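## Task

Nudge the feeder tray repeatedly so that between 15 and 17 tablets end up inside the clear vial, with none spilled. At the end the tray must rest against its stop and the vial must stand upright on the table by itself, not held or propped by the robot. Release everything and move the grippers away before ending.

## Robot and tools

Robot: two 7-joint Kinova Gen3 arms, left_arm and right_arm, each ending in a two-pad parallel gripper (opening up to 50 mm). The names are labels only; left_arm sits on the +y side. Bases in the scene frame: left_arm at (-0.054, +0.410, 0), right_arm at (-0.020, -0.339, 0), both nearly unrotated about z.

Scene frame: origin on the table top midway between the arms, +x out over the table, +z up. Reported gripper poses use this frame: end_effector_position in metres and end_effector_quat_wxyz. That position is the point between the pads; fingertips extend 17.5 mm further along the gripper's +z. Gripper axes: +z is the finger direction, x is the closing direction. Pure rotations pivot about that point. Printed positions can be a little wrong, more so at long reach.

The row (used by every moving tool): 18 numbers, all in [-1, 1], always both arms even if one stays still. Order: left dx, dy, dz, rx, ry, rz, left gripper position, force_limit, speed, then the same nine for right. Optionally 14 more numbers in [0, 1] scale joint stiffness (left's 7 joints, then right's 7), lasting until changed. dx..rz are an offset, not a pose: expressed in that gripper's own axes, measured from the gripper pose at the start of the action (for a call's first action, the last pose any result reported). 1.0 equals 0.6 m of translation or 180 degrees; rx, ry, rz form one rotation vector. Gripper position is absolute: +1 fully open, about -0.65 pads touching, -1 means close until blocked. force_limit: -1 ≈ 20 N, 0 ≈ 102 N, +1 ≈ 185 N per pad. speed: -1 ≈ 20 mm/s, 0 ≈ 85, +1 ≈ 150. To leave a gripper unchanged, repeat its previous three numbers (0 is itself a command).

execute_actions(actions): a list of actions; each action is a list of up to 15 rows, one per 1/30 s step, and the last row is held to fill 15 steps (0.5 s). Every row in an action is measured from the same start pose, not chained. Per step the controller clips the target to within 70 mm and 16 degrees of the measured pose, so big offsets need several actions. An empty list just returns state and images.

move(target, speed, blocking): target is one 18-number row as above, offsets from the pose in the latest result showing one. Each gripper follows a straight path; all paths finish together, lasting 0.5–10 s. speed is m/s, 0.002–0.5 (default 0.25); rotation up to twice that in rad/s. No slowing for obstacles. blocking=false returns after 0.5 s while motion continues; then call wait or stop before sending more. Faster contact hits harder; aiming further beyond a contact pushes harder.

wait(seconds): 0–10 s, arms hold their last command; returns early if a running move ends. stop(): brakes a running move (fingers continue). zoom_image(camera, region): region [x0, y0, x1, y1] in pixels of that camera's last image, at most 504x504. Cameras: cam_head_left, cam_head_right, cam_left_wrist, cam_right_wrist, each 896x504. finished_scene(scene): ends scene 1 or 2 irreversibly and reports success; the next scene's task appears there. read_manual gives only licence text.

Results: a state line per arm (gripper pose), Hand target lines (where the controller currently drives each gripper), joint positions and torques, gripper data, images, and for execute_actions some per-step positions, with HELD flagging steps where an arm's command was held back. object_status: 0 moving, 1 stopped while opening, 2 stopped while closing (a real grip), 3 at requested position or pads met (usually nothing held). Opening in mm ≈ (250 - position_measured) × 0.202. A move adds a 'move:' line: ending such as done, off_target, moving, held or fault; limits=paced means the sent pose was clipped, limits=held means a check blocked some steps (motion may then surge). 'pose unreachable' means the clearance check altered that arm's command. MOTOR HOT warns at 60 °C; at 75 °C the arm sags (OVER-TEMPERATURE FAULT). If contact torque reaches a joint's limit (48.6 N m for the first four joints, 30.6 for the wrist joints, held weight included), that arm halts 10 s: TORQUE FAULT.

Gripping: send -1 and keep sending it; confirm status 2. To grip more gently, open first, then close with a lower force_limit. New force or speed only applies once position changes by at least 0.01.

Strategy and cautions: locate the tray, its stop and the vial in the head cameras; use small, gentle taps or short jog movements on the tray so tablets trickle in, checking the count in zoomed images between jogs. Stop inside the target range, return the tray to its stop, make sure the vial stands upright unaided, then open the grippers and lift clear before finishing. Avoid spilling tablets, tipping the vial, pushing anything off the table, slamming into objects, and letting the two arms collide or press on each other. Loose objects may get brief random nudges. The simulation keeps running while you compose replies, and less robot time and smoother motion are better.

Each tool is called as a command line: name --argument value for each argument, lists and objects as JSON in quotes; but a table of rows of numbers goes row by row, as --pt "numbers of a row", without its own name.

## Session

execute_actions --actions '[]'

Scene clock: 0.00 s.
left_arm: end_effector_position=(+0.5994, +0.6932, +0.3868) position_measured=3 object_status=3 end_effector_quat_wxyz=(+0.011, +0.827, -0.376, +0.418) | right_arm: end_effector_position=(+0.4028, -0.2834, +0.1803) position_measured=3 object_status=3 end_effector_quat_wxyz=(-0.000, +0.660, +0.752, +0.001)
Joint positions: left_arm=[-1.193  0.798  1.075  1.086  0.003  1.026 -1.382] | right_arm=[-0.056  0.433  0.     1.655 -0.003  1.052  1.517]
Joint velocities: left_arm=[-0.     0.     0.001 -0.     0.     0.    -0.   ] | right_arm=[-0.    -0.    -0.002  0.    -0.     0.     0.001]
Joint torques (N m, as the joint torque sensors report them, + toward a larger angle): no reading
Motor temperatures (°C, as the motors report them): left_arm=[35 34 30 38 43 43 43] | right_arm=[37 34 31 34 42 40 43]
Hand target (left_arm): +0.599, +0.693, +0.387; +0.011, +0.827, -0.376, +0.418
Hand target (right_arm): +0.403, -0.283, +0.180; -0.000, +0.660, +0.752, +0.001
Joint stiffness scale: left_arm=[1. 1. 1. 1. 1. 1. 1.] | right_arm=[1. 1. 1. 1. 1. 1. 1.]
camera_calibration (this result's frames):
cam_left_wrist: T_world_to_cam=[[0.32569, -0.60577, 0.725926, -0.064726], [-0.64746, -0.70241, -0.295661, 1.01989], [0.689001, -0.373714, -0.62098, 0.24747], [0, 0, 0, 1]] pos_world=[0.510909, 0.769652, 0.502201]

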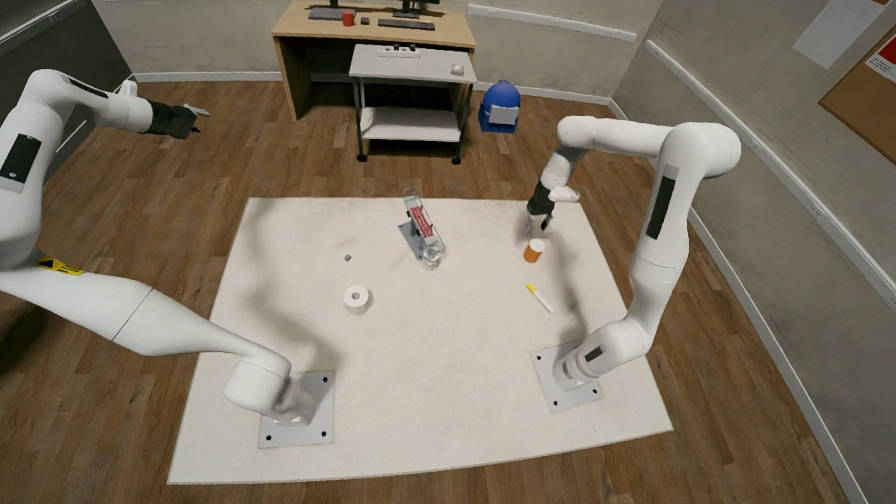

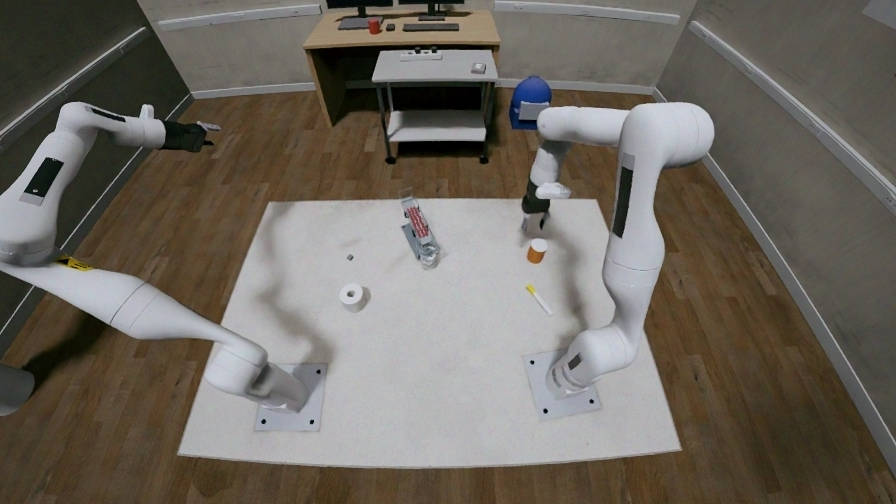

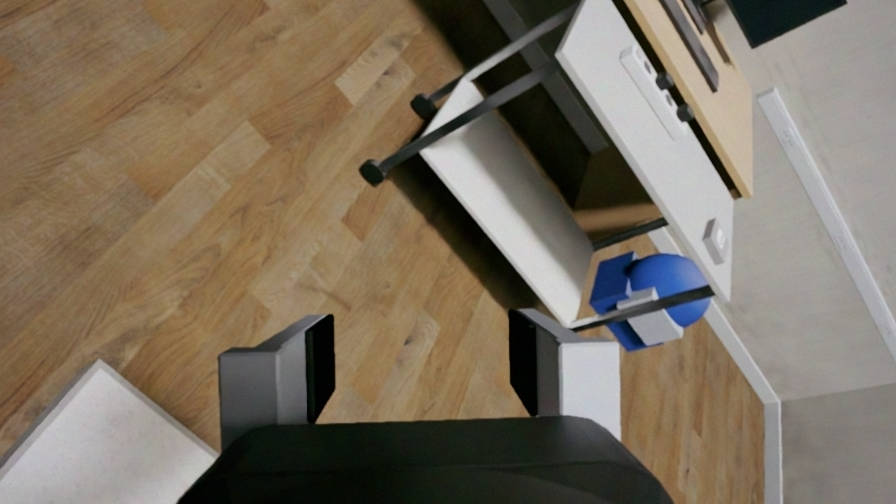

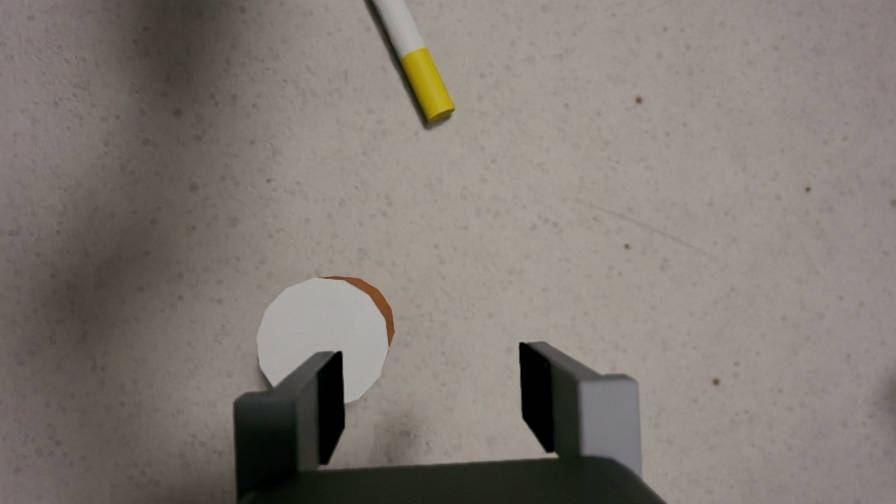

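move --target '[0,0,0,0,0,0,1,0,0,0.503,0.272,-0.172,0.141,0.171,0.36,1,-1,1]'

zoom_image --camera "cam_head_right" --region '[350,170,490,290]'

Scene clock: 3.33 s.
left_arm: end_effector_position=(+0.5994, +0.6932, +0.3868) position_measured=3 object_status=3 end_effector_quat_wxyz=(+0.011, +0.827, -0.376, +0.418) | right_arm: end_effector_position=(+0.5237, +0.0310, +0.2820) position_measured=3 object_status=3 end_effector_quat_wxyz=(-0.319, +0.915, +0.248, +0.009)
Joint positions: left_arm=[-1.193  0.798  1.075  1.086  0.003  1.026 -1.382] | right_arm=[-0.166  0.829 -0.008  0.862 -0.648  1.437  0.315]
Joint velocities: left_arm=[-0.     0.    -0.002  0.     0.001 -0.     0.   ] | right_arm=[-0.003  0.003  0.    -0.002  0.     0.    -0.001]
Joint torques (N m, as the joint torque sensors report them, + toward a larger angle): left_arm=[ -0.58 -19.88   7.33  -9.7    1.46  -1.3    0.27] | right_arm=[ -0.03 -24.68  -1.35  -9.39  -1.92   0.02   0.03]
Motor temperatures (°C, as the motors report them): left_arm=[35 34 30 38 43 43 43] | right_arm=[37 34 31 34 42 40 43]
Hand target (left_arm): +0.599, +0.693, +0.387; +0.011, +0.827, -0.376, +0.418
Hand target (right_arm): +0.525, +0.037, +0.284; -0.324, +0.913, +0.246, +0.011
Off the commanded pose (left_arm): 0.000 m, 0 deg.
Off the commanded pose (right_arm): 0.006 m, 1 deg.
Joint stiffness scale: left_arm=[1. 1. 1. 1. 1. 1. 1.] | right_arm=[1. 1. 1. 1. 1. 1. 1.]
move: off_target (right_arm)
camera_calibration (this result's frames):
cam_left_wrist: T_world_to_cam=[[0.32569, -0.60577, 0.725926, -0.0647261], [-0.64746, -0.70241, -0.295661, 1.01989], [0.689001, -0.373714, -0.62098, 0.24747], [0, 0, 0, 1]] pos_world=[0.510909, 0.769652, 0.502201]
cam_right_wrist: T_world_to_cam=[[0.903524, 0.393611, 0.169455, -0.533218], [0.413684, -0.697913, -0.584623, 0.00215716], [-0.111849, 0.598321, -0.793411, 0.433605], [0, 0, 0, 1]] pos_world=[0.529381, -0.0480497, 0.435645]

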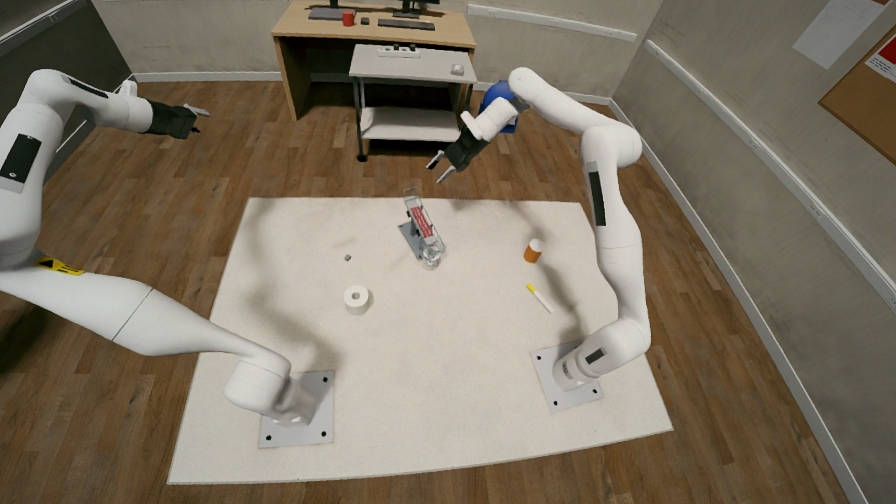

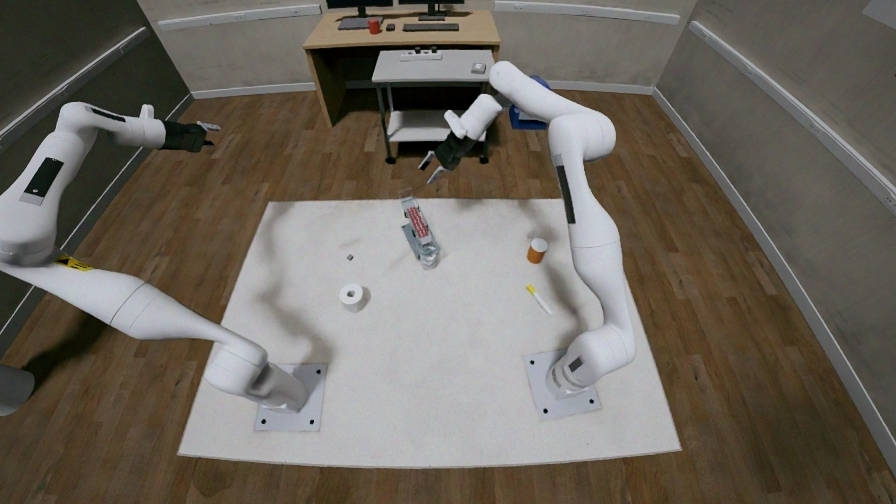

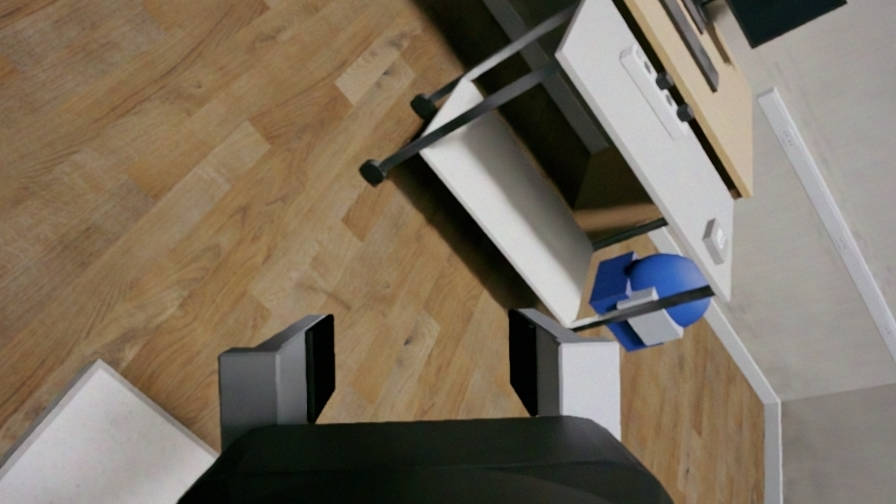

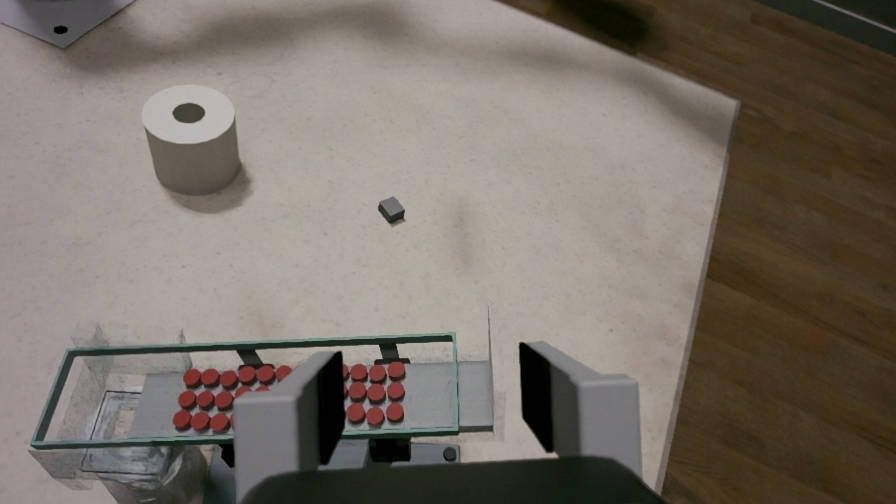

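Region (350, 170, 490, 290) of cam_head_right's 896x504 image, scaled by 3.600, with more detail than that image has; it fills the top 432 rows of this view, and the rest is white.

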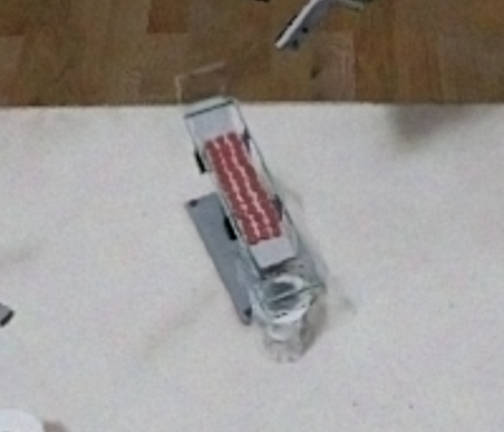

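move --target '[0,0,0,0,0,0,1,0,0,0.033,0.008,0.135,0,-0.03,0,1,-1,1]' --speed 0.1

zoom_image --camera "cam_head_right" --region '[370,160,460,240]'

Scene clock: 5.03 s.
left_arm: end_effector_position=(+0.5994, +0.6932, +0.3868) position_measured=3 object_status=3 end_effector_quat_wxyz=(+0.011, +0.827, -0.376, +0.418) | right_arm: end_effector_position=(+0.5321, +0.0866, +0.2207) position_measured=3 object_status=3 end_effector_quat_wxyz=(-0.312, +0.912, +0.264, -0.031)
Joint positions: left_arm=[-1.193  0.798  1.075  1.086  0.003  1.026 -1.382] | right_arm=[-0.249  1.035  0.     0.623 -0.64   1.501  0.237]
Joint velocities: left_arm=[-0.     0.001 -0.002  0.001 -0.    -0.     0.   ] | right_arm=[-0.002  0.003  0.007 -0.003  0.001  0.003 -0.   ]
Joint torques (N m, as the joint torque sensors report them, + toward a larger angle): left_arm=[ -0.31 -20.2    7.46  -9.44   1.62  -1.32   0.51] | right_arm=[ -0.2  -27.31  -1.05  -9.23  -1.9    0.27  -0.06]
Motor temperatures (°C, as the motors report them): left_arm=[35 34 30 38 43 43 43] | right_arm=[37 34 31 34 42 40 43]
Hand target (left_arm): +0.599, +0.693, +0.387; +0.011, +0.827, -0.376, +0.418
Hand target (right_arm): +0.531, +0.084, +0.218; -0.307, +0.914, +0.263, -0.034
Off the commanded pose (left_arm): 0.000 m, 0 deg.
Off the commanded pose (right_arm): 0.003 m, 1 deg.
Joint stiffness scale: left_arm=[1. 1. 1. 1. 1. 1. 1.] | right_arm=[1. 1. 1. 1. 1. 1. 1.]
move: done
camera_calibration (this result's frames):
cam_left_wrist: T_world_to_cam=[[0.32569, -0.605771, 0.725926, -0.0647256], [-0.64746, -0.70241, -0.295661, 1.01989], [0.689001, -0.373714, -0.62098, 0.24747], [0, 0, 0, 1]] pos_world=[0.510909, 0.769652, 0.502201]
cam_right_wrist: T_world_to_cam=[[0.888606, 0.446814, 0.103622, -0.534356], [0.417028, -0.692978, -0.588106, 0.000207028], [-0.190966, 0.565808, -0.802118, 0.399531], [0, 0, 0, 1]] pos_world=[0.551042, 0.0128436, 0.375964]

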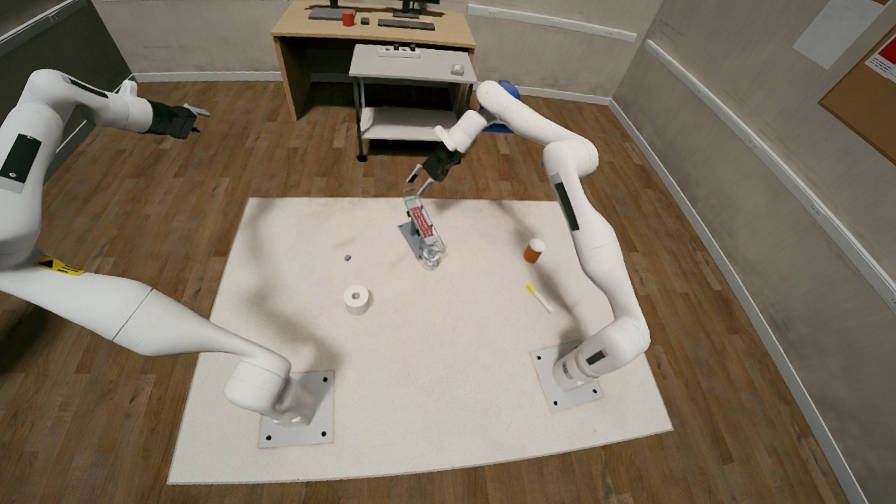

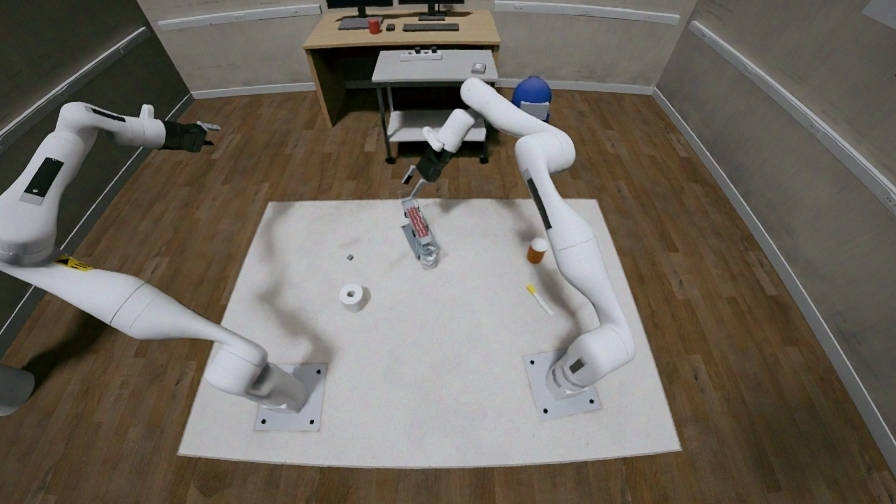

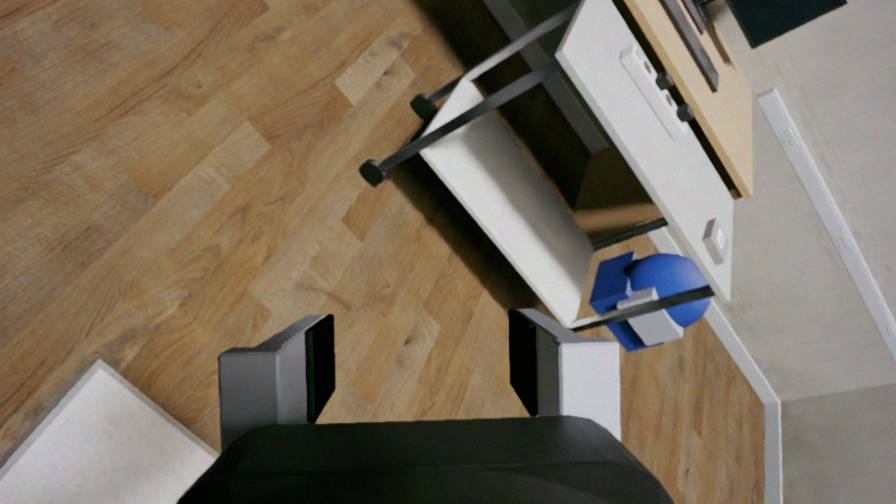

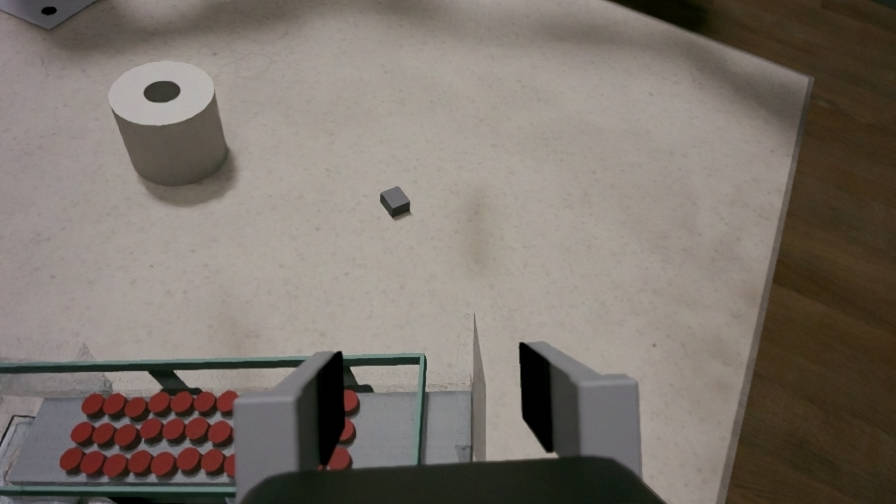

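Region (370, 160, 460, 240) of cam_head_right's 896x504 image, scaled by 5.600, with more detail than that image has.

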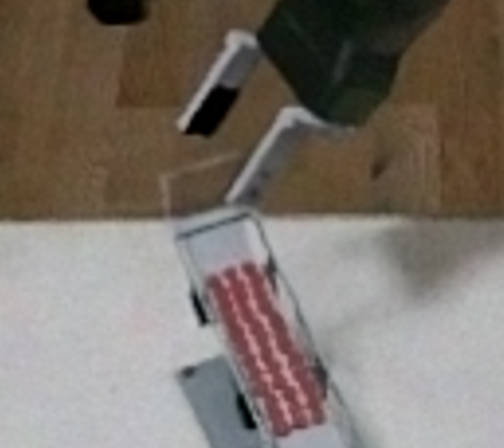

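execute_actions --actions '[[[0,0,0,0,0,0,1,0,0,-0.012,0.02,0.014,0,0,0,1,-1,1]],[[0,0,0,0,0,0,1,0,0,0,0,0,0,0,0,0,-1,1]],[[0,0,0,0,0,0,1,0,0,0,0,0,0,0,0,1,-1,1]],[[0,0,0,0,0,0,1,0,0,0,0,0,0,0,0,0,-1,1]]]'

zoom_image --camera "cam_right_wrist" --region '[0,330,350,504]'

Scene clock: 7.30 s.
left_arm: end_effector_position=(+0.5994, +0.6932, +0.3868) position_measured=3 object_status=3 end_effector_quat_wxyz=(+0.011, +0.827, -0.376, +0.418) | right_arm: end_effector_position=(+0.5292, +0.0798, +0.2056) position_measured=152 object_status=3 end_effector_quat_wxyz=(-0.311, +0.913, +0.263, -0.033)
Joint positions: left_arm=[-1.193  0.798  1.075  1.086  0.003  1.026 -1.382] | right_arm=[-0.242  1.026  0.001  0.689 -0.64   1.463  0.273]
Joint velocities: left_arm=[ 0.    -0.     0.001  0.002  0.     0.001  0.   ] | right_arm=[ 0.    -0.     0.    -0.     0.001  0.001 -0.001]
Joint torques (N m, as the joint torque sensors report them, + toward a larger angle): left_arm=[ -0.47 -19.88   7.18  -9.39   1.75  -1.46   0.31] | right_arm=[  0.52 -26.97  -0.97  -7.02  -1.14   2.24   0.05]
Motor temperatures (°C, as the motors report them): left_arm=[35 34 30 38 43 43 43] | right_arm=[37 35 31 34 42 40 43]
Hand target (left_arm): +0.599, +0.693, +0.387; +0.011, +0.827, -0.376, +0.418
Hand target (right_arm): +0.529, +0.080, +0.206; -0.311, +0.913, +0.263, -0.033
Off the commanded pose (left_arm): 0.000 m, 0 deg.
Off the commanded pose (right_arm): 0.000 m, 0 deg.
Joint stiffness scale: left_arm=[1. 1. 1. 1. 1. 1. 1.] | right_arm=[1. 1. 1. 1. 1. 1. 1.]
Step readings (end_effector_position; steps 1 to 15: 1st action; 16 to 30: 2nd action; 31 to 45: 3rd action; 46 to 60: 4th action):
0: left_arm (+0.5994, +0.6932, +0.3868) | right_arm (+0.5320, +0.0866, +0.2205)
1: left_arm (+0.5994, +0.6932, +0.3868) | right_arm (+0.5318, +0.0865, +0.2202)
2: left_arm (+0.5994, +0.6932, +0.3868) | right_arm (+0.5312, +0.0857, +0.2181)
4: left_arm (+0.5994, +0.6932, +0.3868) | right_arm (+0.5296, +0.0830, +0.2108)
8: left_arm (+0.5994, +0.6932, +0.3868) | right_arm (+0.5279, +0.0801, +0.2048)
15: left_arm (+0.5994, +0.6932, +0.3868) | right_arm (+0.5278, +0.0794, +0.2050)
16: left_arm (+0.5994, +0.6932, +0.3868) | right_arm (+0.5278, +0.0794, +0.2051)
17: left_arm (+0.5994, +0.6932, +0.3868) | right_arm (+0.5278, +0.0794, +0.2051)
19: left_arm (+0.5994, +0.6932, +0.3868) | right_arm (+0.5279, +0.0795, +0.2051)
23: left_arm (+0.5994, +0.6932, +0.3868) | right_arm (+0.5287, +0.0797, +0.2051)
30: left_arm (+0.5994, +0.6932, +0.3868) | right_arm (+0.5287, +0.0797, +0.2051)
31: left_arm (+0.5994, +0.6932, +0.3868) | right_arm (+0.5287, +0.0797, +0.2051)
32: left_arm (+0.5994, +0.6932, +0.3868) | right_arm (+0.5288, +0.0797, +0.2054)
34: left_arm (+0.5994, +0.6932, +0.3868) | right_arm (+0.5289, +0.0797, +0.2056)
38: left_arm (+0.5994, +0.6932, +0.3868) | right_arm (+0.5289, +0.0797, +0.2056)
45: left_arm (+0.5994, +0.6932, +0.3868) | right_arm (+0.5289, +0.0797, +0.2056)
46: left_arm (+0.5994, +0.6932, +0.3868) | right_arm (+0.5289, +0.0797, +0.2056)
47: left_arm (+0.5994, +0.6932, +0.3868) | right_arm (+0.5289, +0.0797, +0.2056)
49: left_arm (+0.5994, +0.6932, +0.3868) | right_arm (+0.5289, +0.0797, +0.2056)
53: left_arm (+0.5994, +0.6932, +0.3868) | right_arm (+0.5292, +0.0798, +0.2056)
60: end_effector_position above
camera_calibration (this result's frames):
cam_left_wrist: T_world_to_cam=[[0.32569, -0.60577, 0.725926, -0.0647258], [-0.64746, -0.70241, -0.295661, 1.01989], [0.689001, -0.373714, -0.62098, 0.24747], [0, 0, 0, 1]] pos_world=[0.510909, 0.769652, 0.502201]
cam_right_wrist: T_world_to_cam=[[0.889331, 0.446441, 0.0989036, -0.526644], [0.414522, -0.695808, -0.586535, -0.0109727], [-0.193035, 0.562621, -0.803863, 0.392326], [0, 0, 0, 1]] pos_world=[0.548642, 0.00674967, 0.361027]

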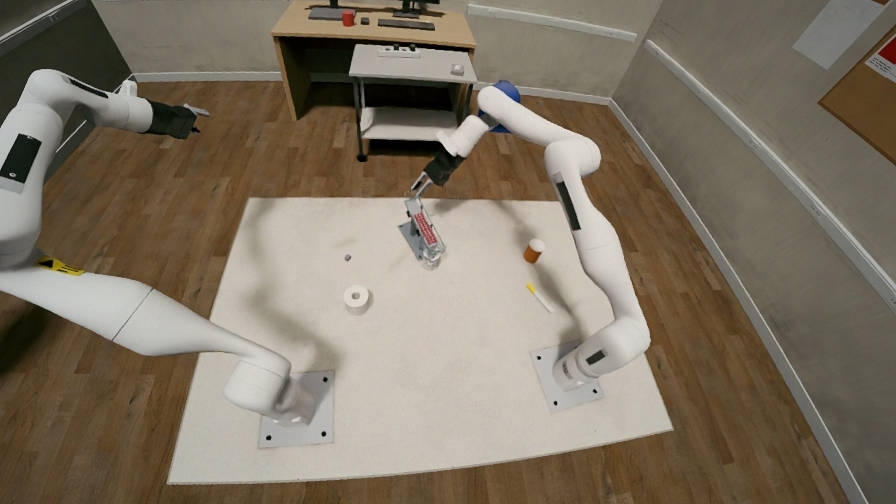

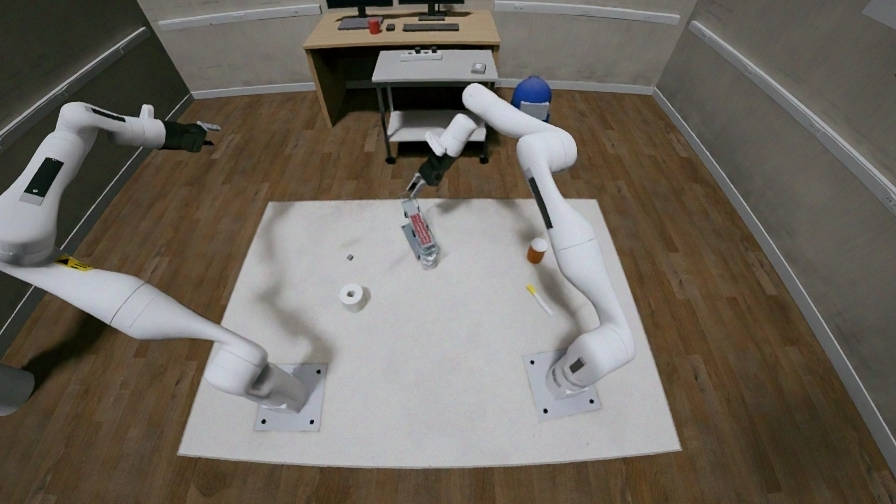

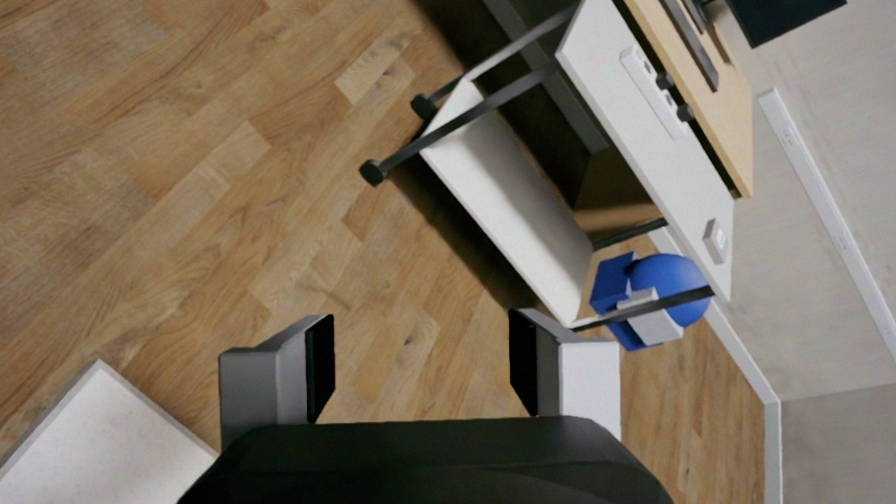

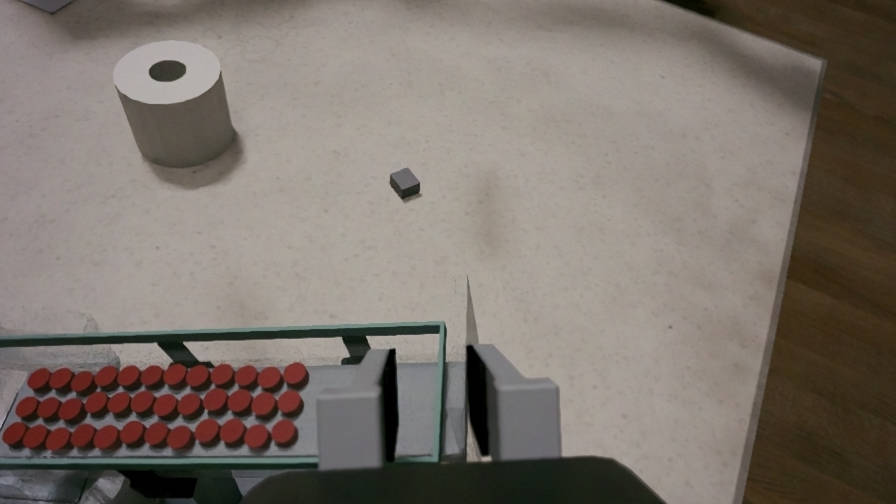

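Region (0, 330, 350, 504) of cam_right_wrist's 896x504 image, scaled by 1.440; it fills the top 251 rows of this view, and the rest is white.

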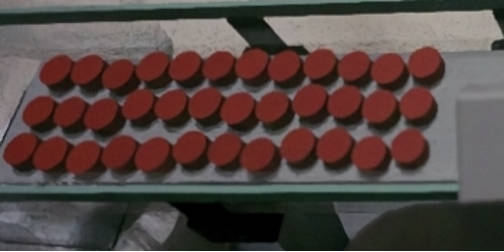

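execute_actions --actions '[[[0,0,0,0,0,0,1,0,0,0,0,0,0,0,0,1,-1,1]],[[0,0,0,0,0,0,1,0,0,0,0,0,0,0,0,0,-1,1]],[[0,0,0,0,0,0,1,0,0,0,0,0,0,0,0,1,-1,1]],[[0,0,0,0,0,0,1,0,0,0,0,0,0,0,0,0,-1,1]],[[0,0,0,0,0,0,1,0,0,0,0,0,0,0,0,1,-1,1]],[[0,0,0,0,0,0,1,0,0,0,0,0,0,0,0,0,-1,1]],[[0,0,0,0,0,0,1,0,0,0,0,0,0,0,0,0.8,-1,1]]]'

zoom_image --camera "cam_right_wrist" --region '[0,330,300,504]'

Scene clock: 11.00 s.
left_arm: end_effector_position=(+0.5994, +0.6932, +0.3868) position_measured=3 object_status=3 end_effector_quat_wxyz=(+0.011, +0.827, -0.376, +0.418) | right_arm: end_effector_position=(+0.5306, +0.0799, +0.2069) position_measured=32 object_status=3 end_effector_quat_wxyz=(-0.311, +0.913, +0.263, -0.030)
Joint positions: left_arm=[-1.193  0.798  1.075  1.086  0.003  1.026 -1.382] | right_arm=[-0.242  1.024  0.001  0.689 -0.64   1.46   0.273]
Joint velocities: left_arm=[-0.    -0.     0.001  0.001  0.    -0.001  0.001] | right_arm=[ 0.     0.     0.002 -0.    -0.     0.     0.   ]
Joint torques (N m, as the joint torque sensors report them, + toward a larger angle): left_arm=[ -0.53 -20.03   7.07  -9.5    1.53  -1.34   0.49] | right_arm=[  0.17 -27.77  -1.21  -8.91  -1.87   0.03  -0.11]
Motor temperatures (°C, as the motors report them): left_arm=[35 34 30 38 43 43 43] | right_arm=[37 35 31 34 42 40 43]
Hand target (left_arm): +0.599, +0.693, +0.387; +0.011, +0.827, -0.376, +0.418
Hand target (right_arm): +0.530, +0.080, +0.207; -0.311, +0.913, +0.263, -0.030
Off the commanded pose (left_arm): 0.000 m, 0 deg.
Off the commanded pose (right_arm): 0.000 m, 0 deg.
Joint stiffness scale: left_arm=[1. 1. 1. 1. 1. 1. 1.] | right_arm=[1. 1. 1. 1. 1. 1. 1.]
Step readings (end_effector_position; steps 1 to 15: 1st action; 16 to 30: 2nd action; 31 to 45: 3rd action; 46 to 60: 4th action; 61 to 75: 5th action; 76 to 90: 6th action; 91 to 105: 7th action):
0: left_arm (+0.5994, +0.6932, +0.3868) | right_arm (+0.5292, +0.0798, +0.2056)
1: left_arm (+0.5994, +0.6932, +0.3868) | right_arm (+0.5292, +0.0798, +0.2056)
2: left_arm (+0.5994, +0.6932, +0.3868) | right_arm (+0.5293, +0.0798, +0.2058)
4: left_arm (+0.5994, +0.6932, +0.3868) | right_arm (+0.5294, +0.0798, +0.2059)
8: left_arm (+0.5994, +0.6932, +0.3868) | right_arm (+0.5294, +0.0798, +0.2059)
15: left_arm (+0.5994, +0.6932, +0.3868) | right_arm (+0.5294, +0.0798, +0.2059)
16: left_arm (+0.5994, +0.6932, +0.3868) | right_arm (+0.5294, +0.0798, +0.2059)
17: left_arm (+0.5994, +0.6932, +0.3868) | right_arm (+0.5294, +0.0798, +0.2059)
19: left_arm (+0.5994, +0.6932, +0.3868) | right_arm (+0.5295, +0.0798, +0.2059)
23: left_arm (+0.5994, +0.6932, +0.3868) | right_arm (+0.5297, +0.0799, +0.2059)
30: left_arm (+0.5994, +0.6932, +0.3868) | right_arm (+0.5297, +0.0799, +0.2059)
31: left_arm (+0.5994, +0.6932, +0.3868) | right_arm (+0.5297, +0.0799, +0.2059)
32: left_arm (+0.5994, +0.6932, +0.3868) | right_arm (+0.5298, +0.0799, +0.2062)
34: left_arm (+0.5994, +0.6932, +0.3868) | right_arm (+0.5298, +0.0799, +0.2063)
38: left_arm (+0.5994, +0.6932, +0.3868) | right_arm (+0.5298, +0.0799, +0.2063)
45: left_arm (+0.5994, +0.6932, +0.3868) | right_arm (+0.5298, +0.0799, +0.2063)
46: left_arm (+0.5994, +0.6932, +0.3868) | right_arm (+0.5298, +0.0799, +0.2063)
47: left_arm (+0.5994, +0.6932, +0.3868) | right_arm (+0.5298, +0.0799, +0.2063)
49: left_arm (+0.5994, +0.6932, +0.3868) | right_arm (+0.5299, +0.0799, +0.2063)
53: left_arm (+0.5994, +0.6932, +0.3868) | right_arm (+0.5301, +0.0799, +0.2063)
60: left_arm (+0.5994, +0.6932, +0.3868) | right_arm (+0.5301, +0.0799, +0.2063)
61: left_arm (+0.5994, +0.6932, +0.3868) | right_arm (+0.5301, +0.0799, +0.2063)
62: left_arm (+0.5994, +0.6932, +0.3868) | right_arm (+0.5302, +0.0799, +0.2065)
64: left_arm (+0.5994, +0.6932, +0.3868) | right_arm (+0.5302, +0.0799, +0.2066)
68: left_arm (+0.5994, +0.6932, +0.3868) | right_arm (+0.5302, +0.0799, +0.2066)
75: left_arm (+0.5994, +0.6932, +0.3868) | right_arm (+0.5302, +0.0799, +0.2066)
76: left_arm (+0.5994, +0.6932, +0.3868) | right_arm (+0.5302, +0.0799, +0.2066)
77: left_arm (+0.5994, +0.6932, +0.3868) | right_arm (+0.5302, +0.0799, +0.2066)
79: left_arm (+0.5994, +0.6932, +0.3868) | right_arm (+0.5303, +0.0799, +0.2066)
83: left_arm (+0.5994, +0.6932, +0.3868) | right_arm (+0.5305, +0.0800, +0.2066)
90: left_arm (+0.5994, +0.6932, +0.3868) | right_arm (+0.5305, +0.0800, +0.2066)
91: left_arm (+0.5994, +0.6932, +0.3868) | right_arm (+0.5305, +0.0800, +0.2066)
92: left_arm (+0.5994, +0.6932, +0.3868) | right_arm (+0.5305, +0.0799, +0.2068)
94: left_arm (+0.5994, +0.6932, +0.3868) | right_arm (+0.5306, +0.0799, +0.2069)
98: left_arm (+0.5994, +0.6932, +0.3868) | right_arm (+0.5306, +0.0799, +0.2069)
105: end_effector_position above
camera_calibration (this result's frames):
cam_left_wrist: T_world_to_cam=[[0.32569, -0.60577, 0.725926, -0.0647261], [-0.64746, -0.70241, -0.295661, 1.01989], [0.689001, -0.373714, -0.62098, 0.24747], [0, 0, 0, 1]] pos_world=[0.510909, 0.769652, 0.502201]
cam_right_wrist: T_world_to_cam=[[0.889793, 0.444514, 0.10332, -0.529004], [0.41562, -0.695806, -0.585759, -0.0114116], [-0.188488, 0.564146, -0.803873, 0.391042], [0, 0, 0, 1]] pos_world=[0.549153, 0.00660461, 0.36232]

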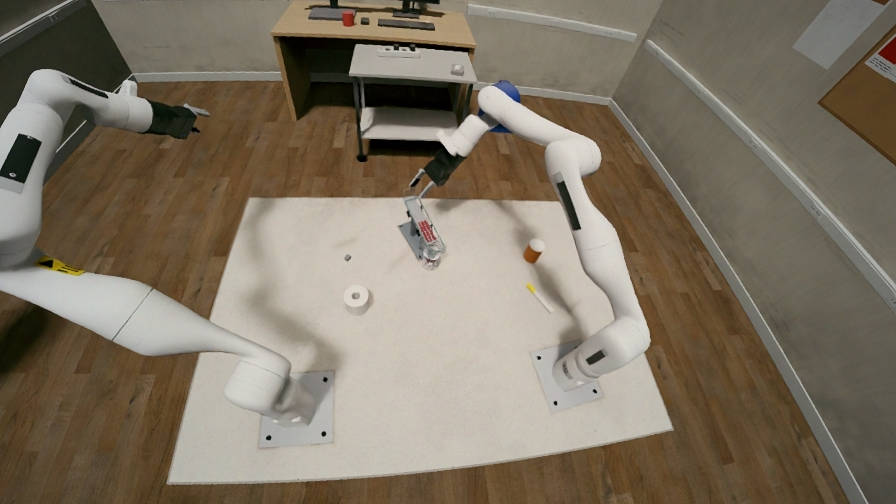

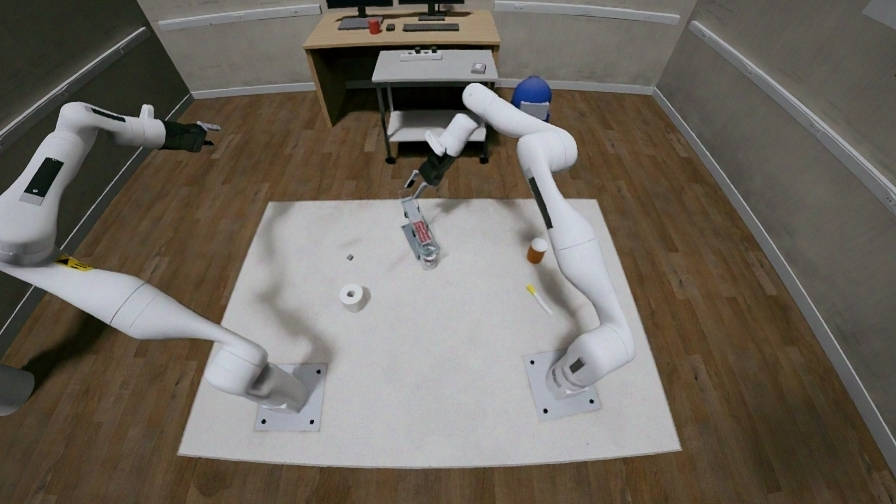

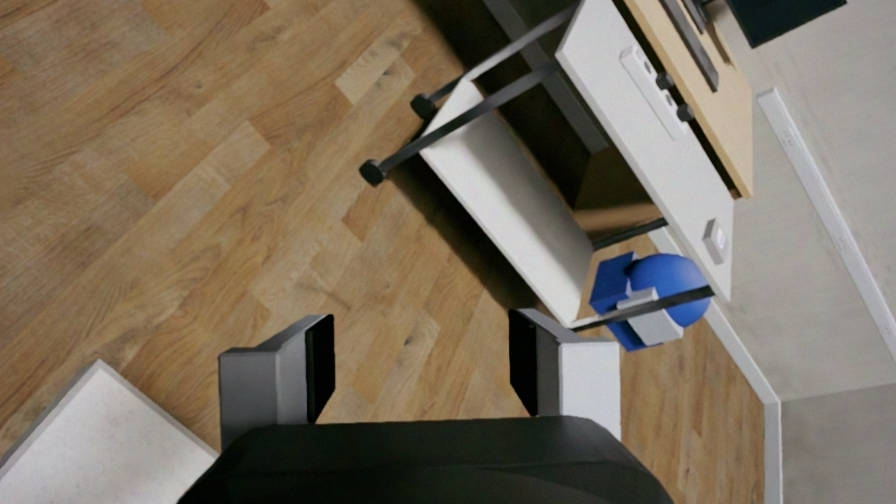

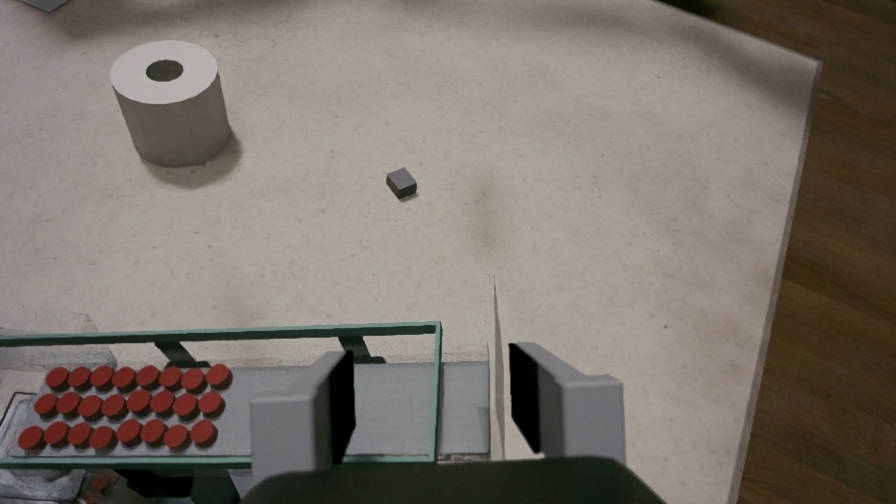

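Region (0, 330, 300, 504) of cam_right_wrist's 896x504 image, scaled by 1.680; it fills the top 292 rows of this view, and the rest is white.

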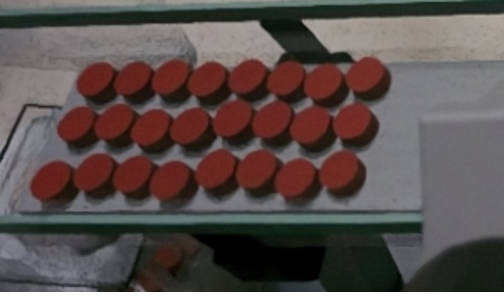

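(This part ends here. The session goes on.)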